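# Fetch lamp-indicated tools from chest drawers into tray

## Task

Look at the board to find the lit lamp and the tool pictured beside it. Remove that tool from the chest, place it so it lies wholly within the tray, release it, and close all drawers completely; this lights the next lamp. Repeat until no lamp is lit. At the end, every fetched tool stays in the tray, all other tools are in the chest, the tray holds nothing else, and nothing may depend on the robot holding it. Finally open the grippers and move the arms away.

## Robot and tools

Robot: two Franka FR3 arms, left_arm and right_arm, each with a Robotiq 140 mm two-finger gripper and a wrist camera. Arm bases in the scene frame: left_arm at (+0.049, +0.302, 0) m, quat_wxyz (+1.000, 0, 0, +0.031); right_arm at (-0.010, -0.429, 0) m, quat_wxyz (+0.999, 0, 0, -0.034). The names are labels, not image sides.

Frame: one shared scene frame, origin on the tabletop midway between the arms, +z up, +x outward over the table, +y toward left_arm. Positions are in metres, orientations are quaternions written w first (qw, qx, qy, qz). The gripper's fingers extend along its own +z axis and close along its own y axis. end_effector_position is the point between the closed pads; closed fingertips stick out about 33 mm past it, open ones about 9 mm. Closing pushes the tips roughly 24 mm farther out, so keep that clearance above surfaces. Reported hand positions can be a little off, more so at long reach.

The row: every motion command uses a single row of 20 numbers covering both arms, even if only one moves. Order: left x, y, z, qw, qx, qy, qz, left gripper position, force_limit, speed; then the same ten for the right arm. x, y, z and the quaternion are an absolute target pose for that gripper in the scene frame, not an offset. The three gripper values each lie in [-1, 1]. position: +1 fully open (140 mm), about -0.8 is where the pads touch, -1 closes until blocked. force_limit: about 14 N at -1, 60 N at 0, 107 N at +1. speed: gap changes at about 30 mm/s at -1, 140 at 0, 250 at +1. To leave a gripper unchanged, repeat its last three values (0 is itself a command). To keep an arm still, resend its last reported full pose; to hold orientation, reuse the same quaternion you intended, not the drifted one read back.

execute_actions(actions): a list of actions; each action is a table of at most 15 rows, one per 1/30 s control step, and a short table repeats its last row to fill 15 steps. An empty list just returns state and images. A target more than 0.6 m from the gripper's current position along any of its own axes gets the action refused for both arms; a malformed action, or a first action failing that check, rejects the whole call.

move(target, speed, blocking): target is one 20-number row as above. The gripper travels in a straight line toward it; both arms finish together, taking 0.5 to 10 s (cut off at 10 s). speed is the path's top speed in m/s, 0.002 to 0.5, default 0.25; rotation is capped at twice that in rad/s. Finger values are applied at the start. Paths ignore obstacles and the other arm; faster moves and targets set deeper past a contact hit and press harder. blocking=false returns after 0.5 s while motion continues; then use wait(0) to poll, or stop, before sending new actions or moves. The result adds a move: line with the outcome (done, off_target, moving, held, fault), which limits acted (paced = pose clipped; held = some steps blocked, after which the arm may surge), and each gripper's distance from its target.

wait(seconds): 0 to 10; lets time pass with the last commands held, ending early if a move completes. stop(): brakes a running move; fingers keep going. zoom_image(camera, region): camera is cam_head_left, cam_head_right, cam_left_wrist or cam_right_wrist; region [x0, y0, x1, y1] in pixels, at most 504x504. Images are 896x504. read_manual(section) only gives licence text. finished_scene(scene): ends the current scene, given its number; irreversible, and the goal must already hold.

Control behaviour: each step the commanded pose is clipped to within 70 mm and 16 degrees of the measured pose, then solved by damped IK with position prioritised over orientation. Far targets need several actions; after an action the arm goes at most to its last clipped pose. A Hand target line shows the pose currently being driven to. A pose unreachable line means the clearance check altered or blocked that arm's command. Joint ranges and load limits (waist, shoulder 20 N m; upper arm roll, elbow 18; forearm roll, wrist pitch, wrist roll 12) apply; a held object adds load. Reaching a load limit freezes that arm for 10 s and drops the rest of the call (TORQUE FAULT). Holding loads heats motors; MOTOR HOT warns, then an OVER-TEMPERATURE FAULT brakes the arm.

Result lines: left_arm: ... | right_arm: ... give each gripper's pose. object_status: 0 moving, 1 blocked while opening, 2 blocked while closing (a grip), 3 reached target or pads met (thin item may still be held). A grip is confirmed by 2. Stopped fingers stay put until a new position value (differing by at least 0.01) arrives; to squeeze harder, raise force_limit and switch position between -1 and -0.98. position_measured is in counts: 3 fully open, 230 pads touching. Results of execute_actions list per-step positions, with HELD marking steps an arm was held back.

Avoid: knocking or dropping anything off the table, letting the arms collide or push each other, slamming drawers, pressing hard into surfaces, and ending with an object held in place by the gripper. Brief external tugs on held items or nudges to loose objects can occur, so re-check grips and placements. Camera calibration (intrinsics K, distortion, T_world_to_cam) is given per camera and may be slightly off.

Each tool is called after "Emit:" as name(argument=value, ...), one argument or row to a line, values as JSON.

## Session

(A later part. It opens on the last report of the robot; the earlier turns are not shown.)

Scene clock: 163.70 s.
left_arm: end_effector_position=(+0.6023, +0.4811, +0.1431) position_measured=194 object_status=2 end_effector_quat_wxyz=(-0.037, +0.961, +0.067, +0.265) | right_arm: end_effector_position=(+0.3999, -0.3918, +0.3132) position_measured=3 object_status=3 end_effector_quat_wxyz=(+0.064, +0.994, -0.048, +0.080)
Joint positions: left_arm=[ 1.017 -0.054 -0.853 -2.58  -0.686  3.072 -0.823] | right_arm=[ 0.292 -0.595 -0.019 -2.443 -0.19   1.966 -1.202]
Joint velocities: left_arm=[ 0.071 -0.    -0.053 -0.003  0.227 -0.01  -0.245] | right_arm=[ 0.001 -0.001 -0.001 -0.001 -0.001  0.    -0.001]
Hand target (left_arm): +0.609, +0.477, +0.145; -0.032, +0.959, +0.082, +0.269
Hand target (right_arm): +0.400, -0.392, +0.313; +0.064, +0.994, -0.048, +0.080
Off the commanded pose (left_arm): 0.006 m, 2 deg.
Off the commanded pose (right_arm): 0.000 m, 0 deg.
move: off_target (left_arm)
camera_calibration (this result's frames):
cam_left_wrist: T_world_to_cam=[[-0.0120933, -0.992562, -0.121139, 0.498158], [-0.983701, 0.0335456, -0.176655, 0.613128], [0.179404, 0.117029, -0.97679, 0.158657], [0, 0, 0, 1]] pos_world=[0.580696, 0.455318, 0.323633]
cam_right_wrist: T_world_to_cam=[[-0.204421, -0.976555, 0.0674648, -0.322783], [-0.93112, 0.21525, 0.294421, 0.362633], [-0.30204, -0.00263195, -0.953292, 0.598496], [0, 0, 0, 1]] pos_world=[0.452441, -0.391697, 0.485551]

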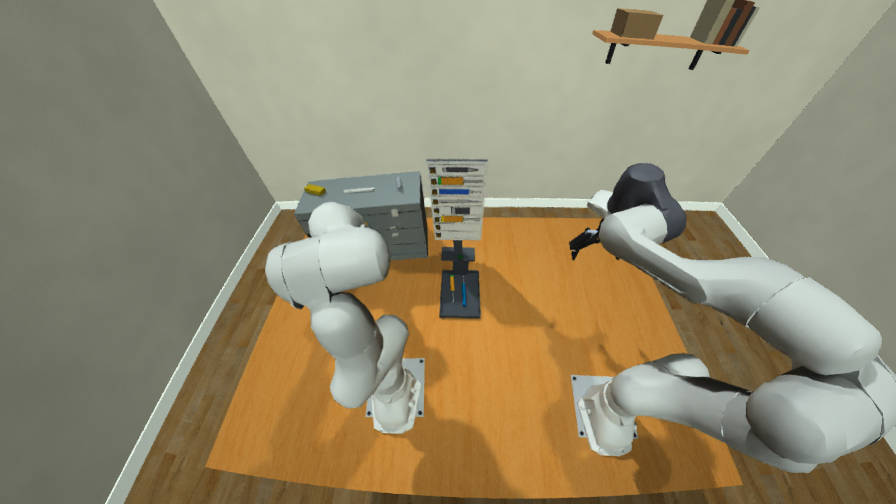

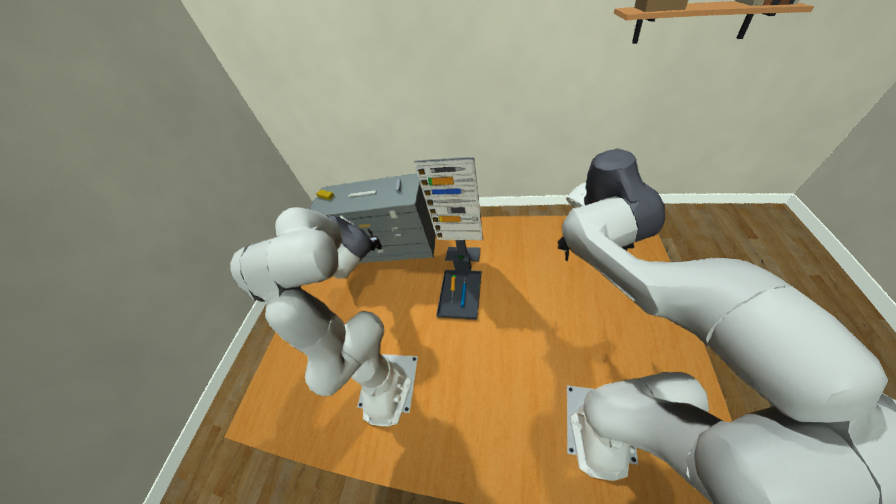

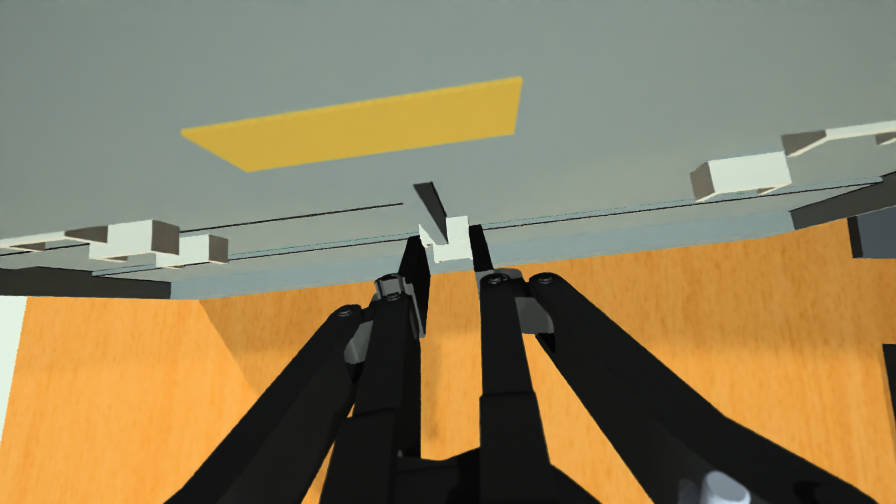

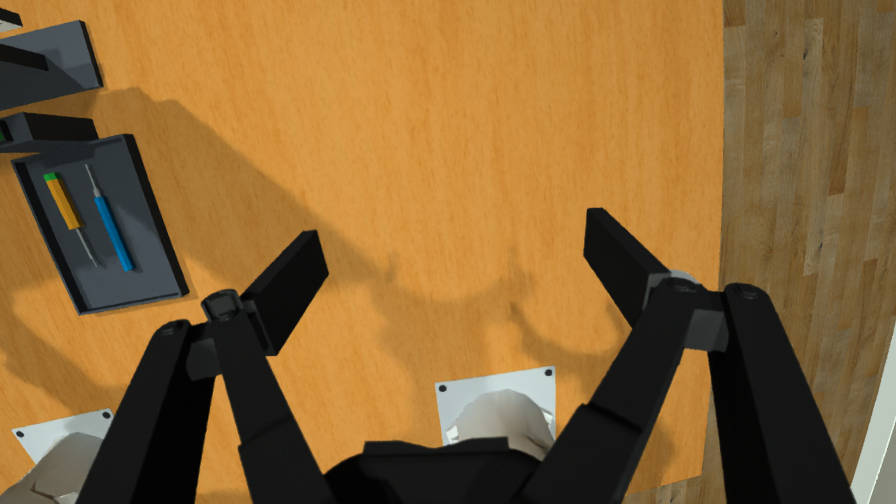

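No lamp lit. Release and retreat.

Emit:
move(
  target=[0.604,0.4803,0.144,-0.036,0.960,0.085,0.262,-0.2,0,0,0.3999,-0.3918,0.3132,0.064,0.994,-0.048,0.08,1,0,0],
)

Emit:
move(
  target=[0.50,0.46,0.25,-0.036,0.960,0.085,0.262,-0.2,0,0,0.3999,-0.3918,0.3132,0.064,0.994,-0.048,0.08,1,0,0],
  speed=0.1,
)

Emit:
finished_scene(
  scene=1,
)

Scene clock: 164.53 s.
left_arm: end_effector_position=(+0.6033, +0.4804, +0.1437) position_measured=154 object_status=3 end_effector_quat_wxyz=(-0.037, +0.961, +0.076, +0.263) | right_arm: end_effector_position=(+0.3999, -0.3918, +0.3132) position_measured=3 object_status=3 end_effector_quat_wxyz=(+0.064, +0.994, -0.048, +0.080)
Joint positions: left_arm=[ 1.033 -0.056 -0.865 -2.582 -0.628  3.07  -0.894] | right_arm=[ 0.292 -0.595 -0.019 -2.443 -0.19   1.966 -1.202]
Joint velocities: left_arm=[ 0.013  0.001 -0.01  -0.     0.045 -0.    -0.067] | right_arm=[ 0.001  0.001 -0.    -0.002 -0.001  0.     0.001]
Hand target (left_arm): +0.604, +0.480, +0.144; -0.035, +0.960, +0.085, +0.263
Hand target (right_arm): +0.400, -0.392, +0.313; +0.064, +0.994, -0.048, +0.080
Off the commanded pose (left_arm): 0.001 m, 1 deg.
Off the commanded pose (right_arm): 0.000 m, 0 deg.
move: done
camera_calibration (this result's frames):
cam_left_wrist: T_world_to_cam=[[0.00459725, -0.993226, -0.11611, 0.486986], [-0.984778, 0.0156784, -0.173107, 0.622993], [0.173755, 0.115138, -0.978035, 0.163575], [0, 0, 0, 1]] pos_world=[0.582849, 0.455085, 0.324371]
cam_right_wrist: T_world_to_cam=[[-0.204422, -0.976555, 0.0674647, -0.322783], [-0.93112, 0.215251, 0.294421, 0.362633], [-0.30204, -0.00263166, -0.953292, 0.598496], [0, 0, 0, 1]] pos_world=[0.452441, -0.391697, 0.485551]

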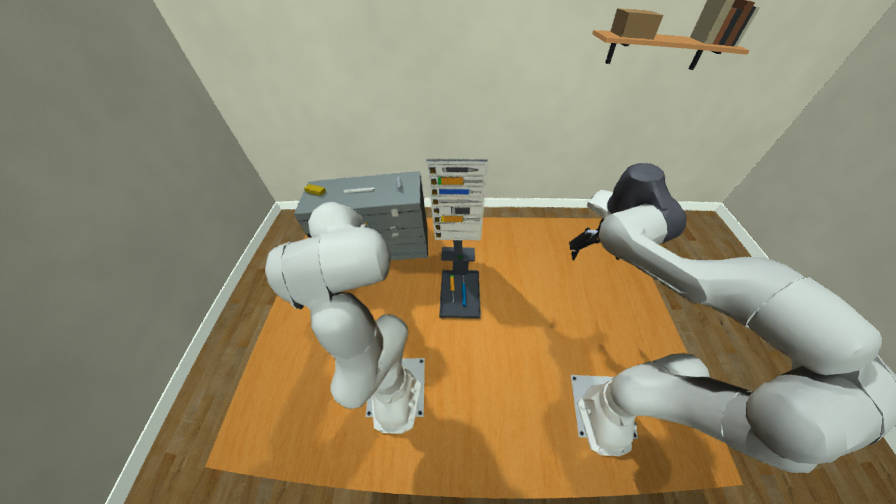

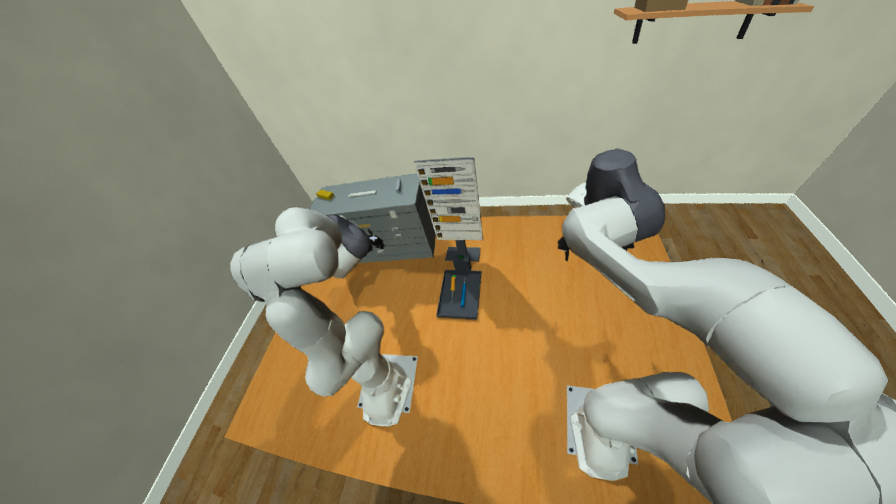

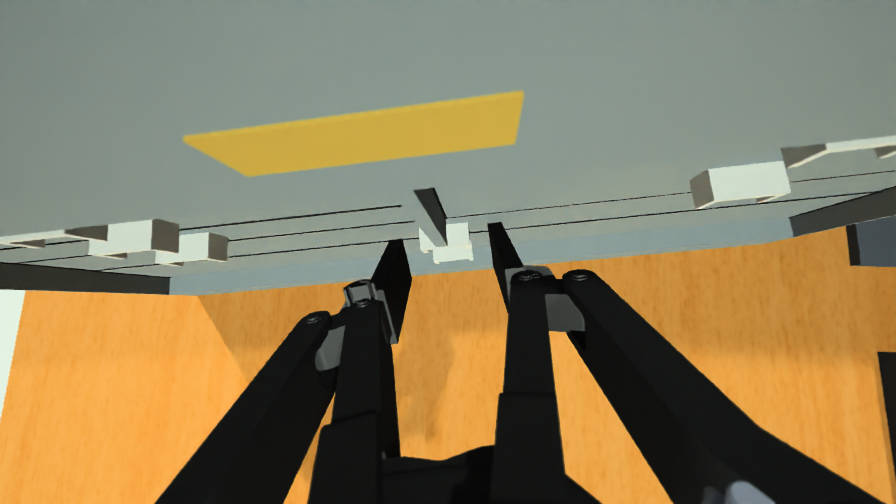

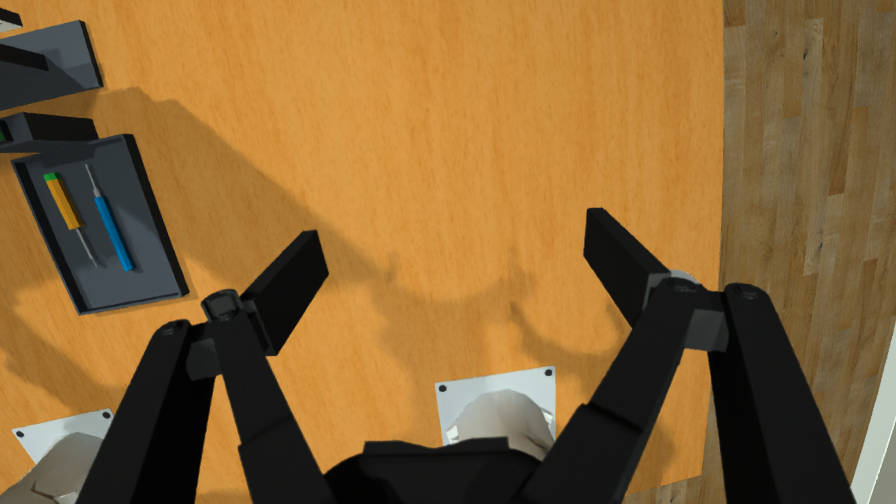

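Scene clock: 166.70 s.
left_arm: end_effector_position=(+0.5010, +0.4609, +0.2511) position_measured=154 object_status=3 end_effector_quat_wxyz=(-0.037, +0.960, +0.083, +0.265) | right_arm: end_effector_position=(+0.3999, -0.3918, +0.3132) position_measured=3 object_status=3 end_effector_quat_wxyz=(+0.064, +0.994, -0.048, +0.080)
Joint positions: left_arm=[ 0.821 -0.713 -0.561 -2.769 -0.819  2.56  -0.8  ] | right_arm=[ 0.292 -0.595 -0.019 -2.443 -0.19   1.966 -1.202]
Joint velocities: left_arm=[-0.001 -0.001 -0.001  0.001 -0.    -0.014 -0.004] | right_arm=[ 0.001 -0.002 -0.001  0.001 -0.001 -0.     0.001]
Hand target (left_arm): +0.499, +0.461, +0.250; -0.035, +0.960, +0.086, +0.263
Hand target (right_arm): +0.400, -0.392, +0.313; +0.064, +0.994, -0.048, +0.080
Off the commanded pose (left_arm): 0.002 m, 0 deg.
Off the commanded pose (right_arm): 0.000 m, 0 deg.
move: done
camera_calibration (this result's frames):
cam_left_wrist: T_world_to_cam=[[0.0183834, -0.993626, -0.111221, 0.472673], [-0.984017, 0.00172586, -0.178064, 0.548371], [0.177121, 0.112717, -0.977713, 0.288043], [0, 0, 0, 1]] pos_world=[0.479899, 0.436247, 0.43184]
cam_right_wrist: T_world_to_cam=[[-0.204422, -0.976555, 0.0674649, -0.322783], [-0.93112, 0.215251, 0.294421, 0.362633], [-0.30204, -0.00263184, -0.953292, 0.598496], [0, 0, 0, 1]] pos_world=[0.452441, -0.391697, 0.485551]

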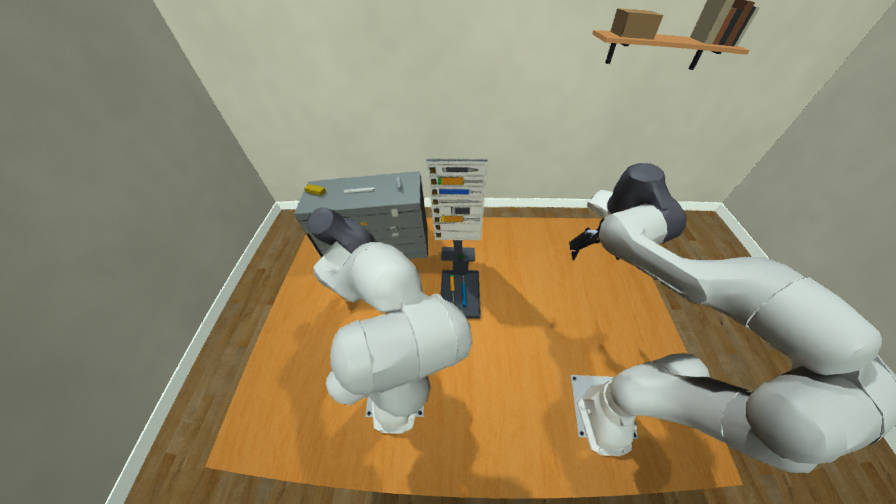

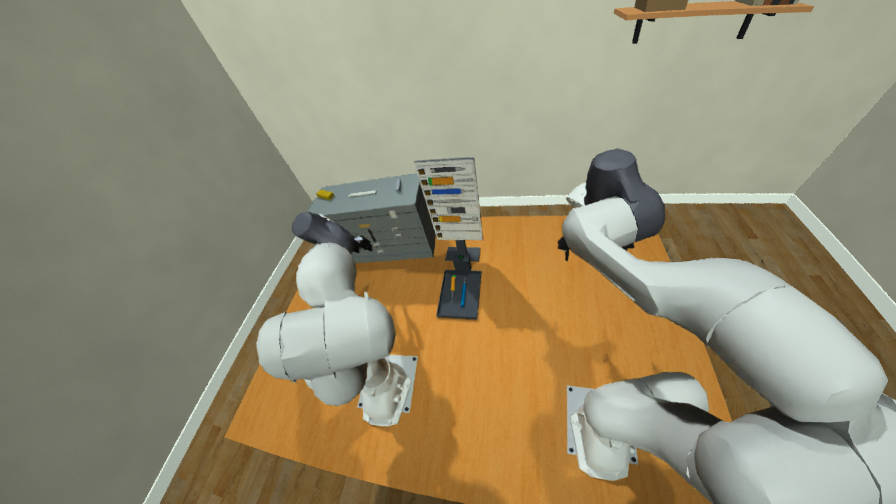

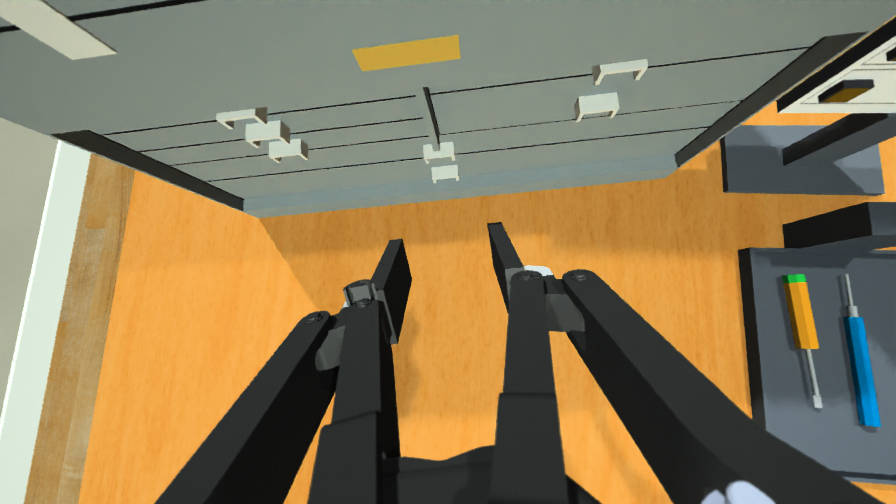

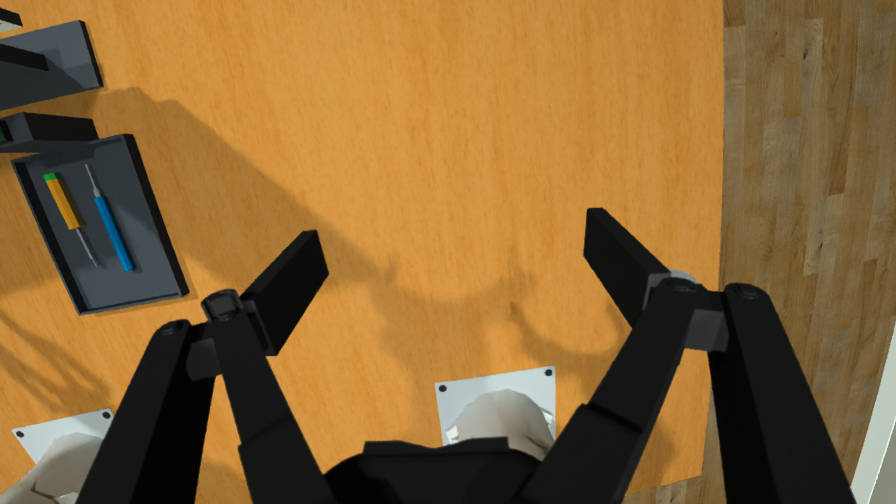

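The scene is finished: the task was done.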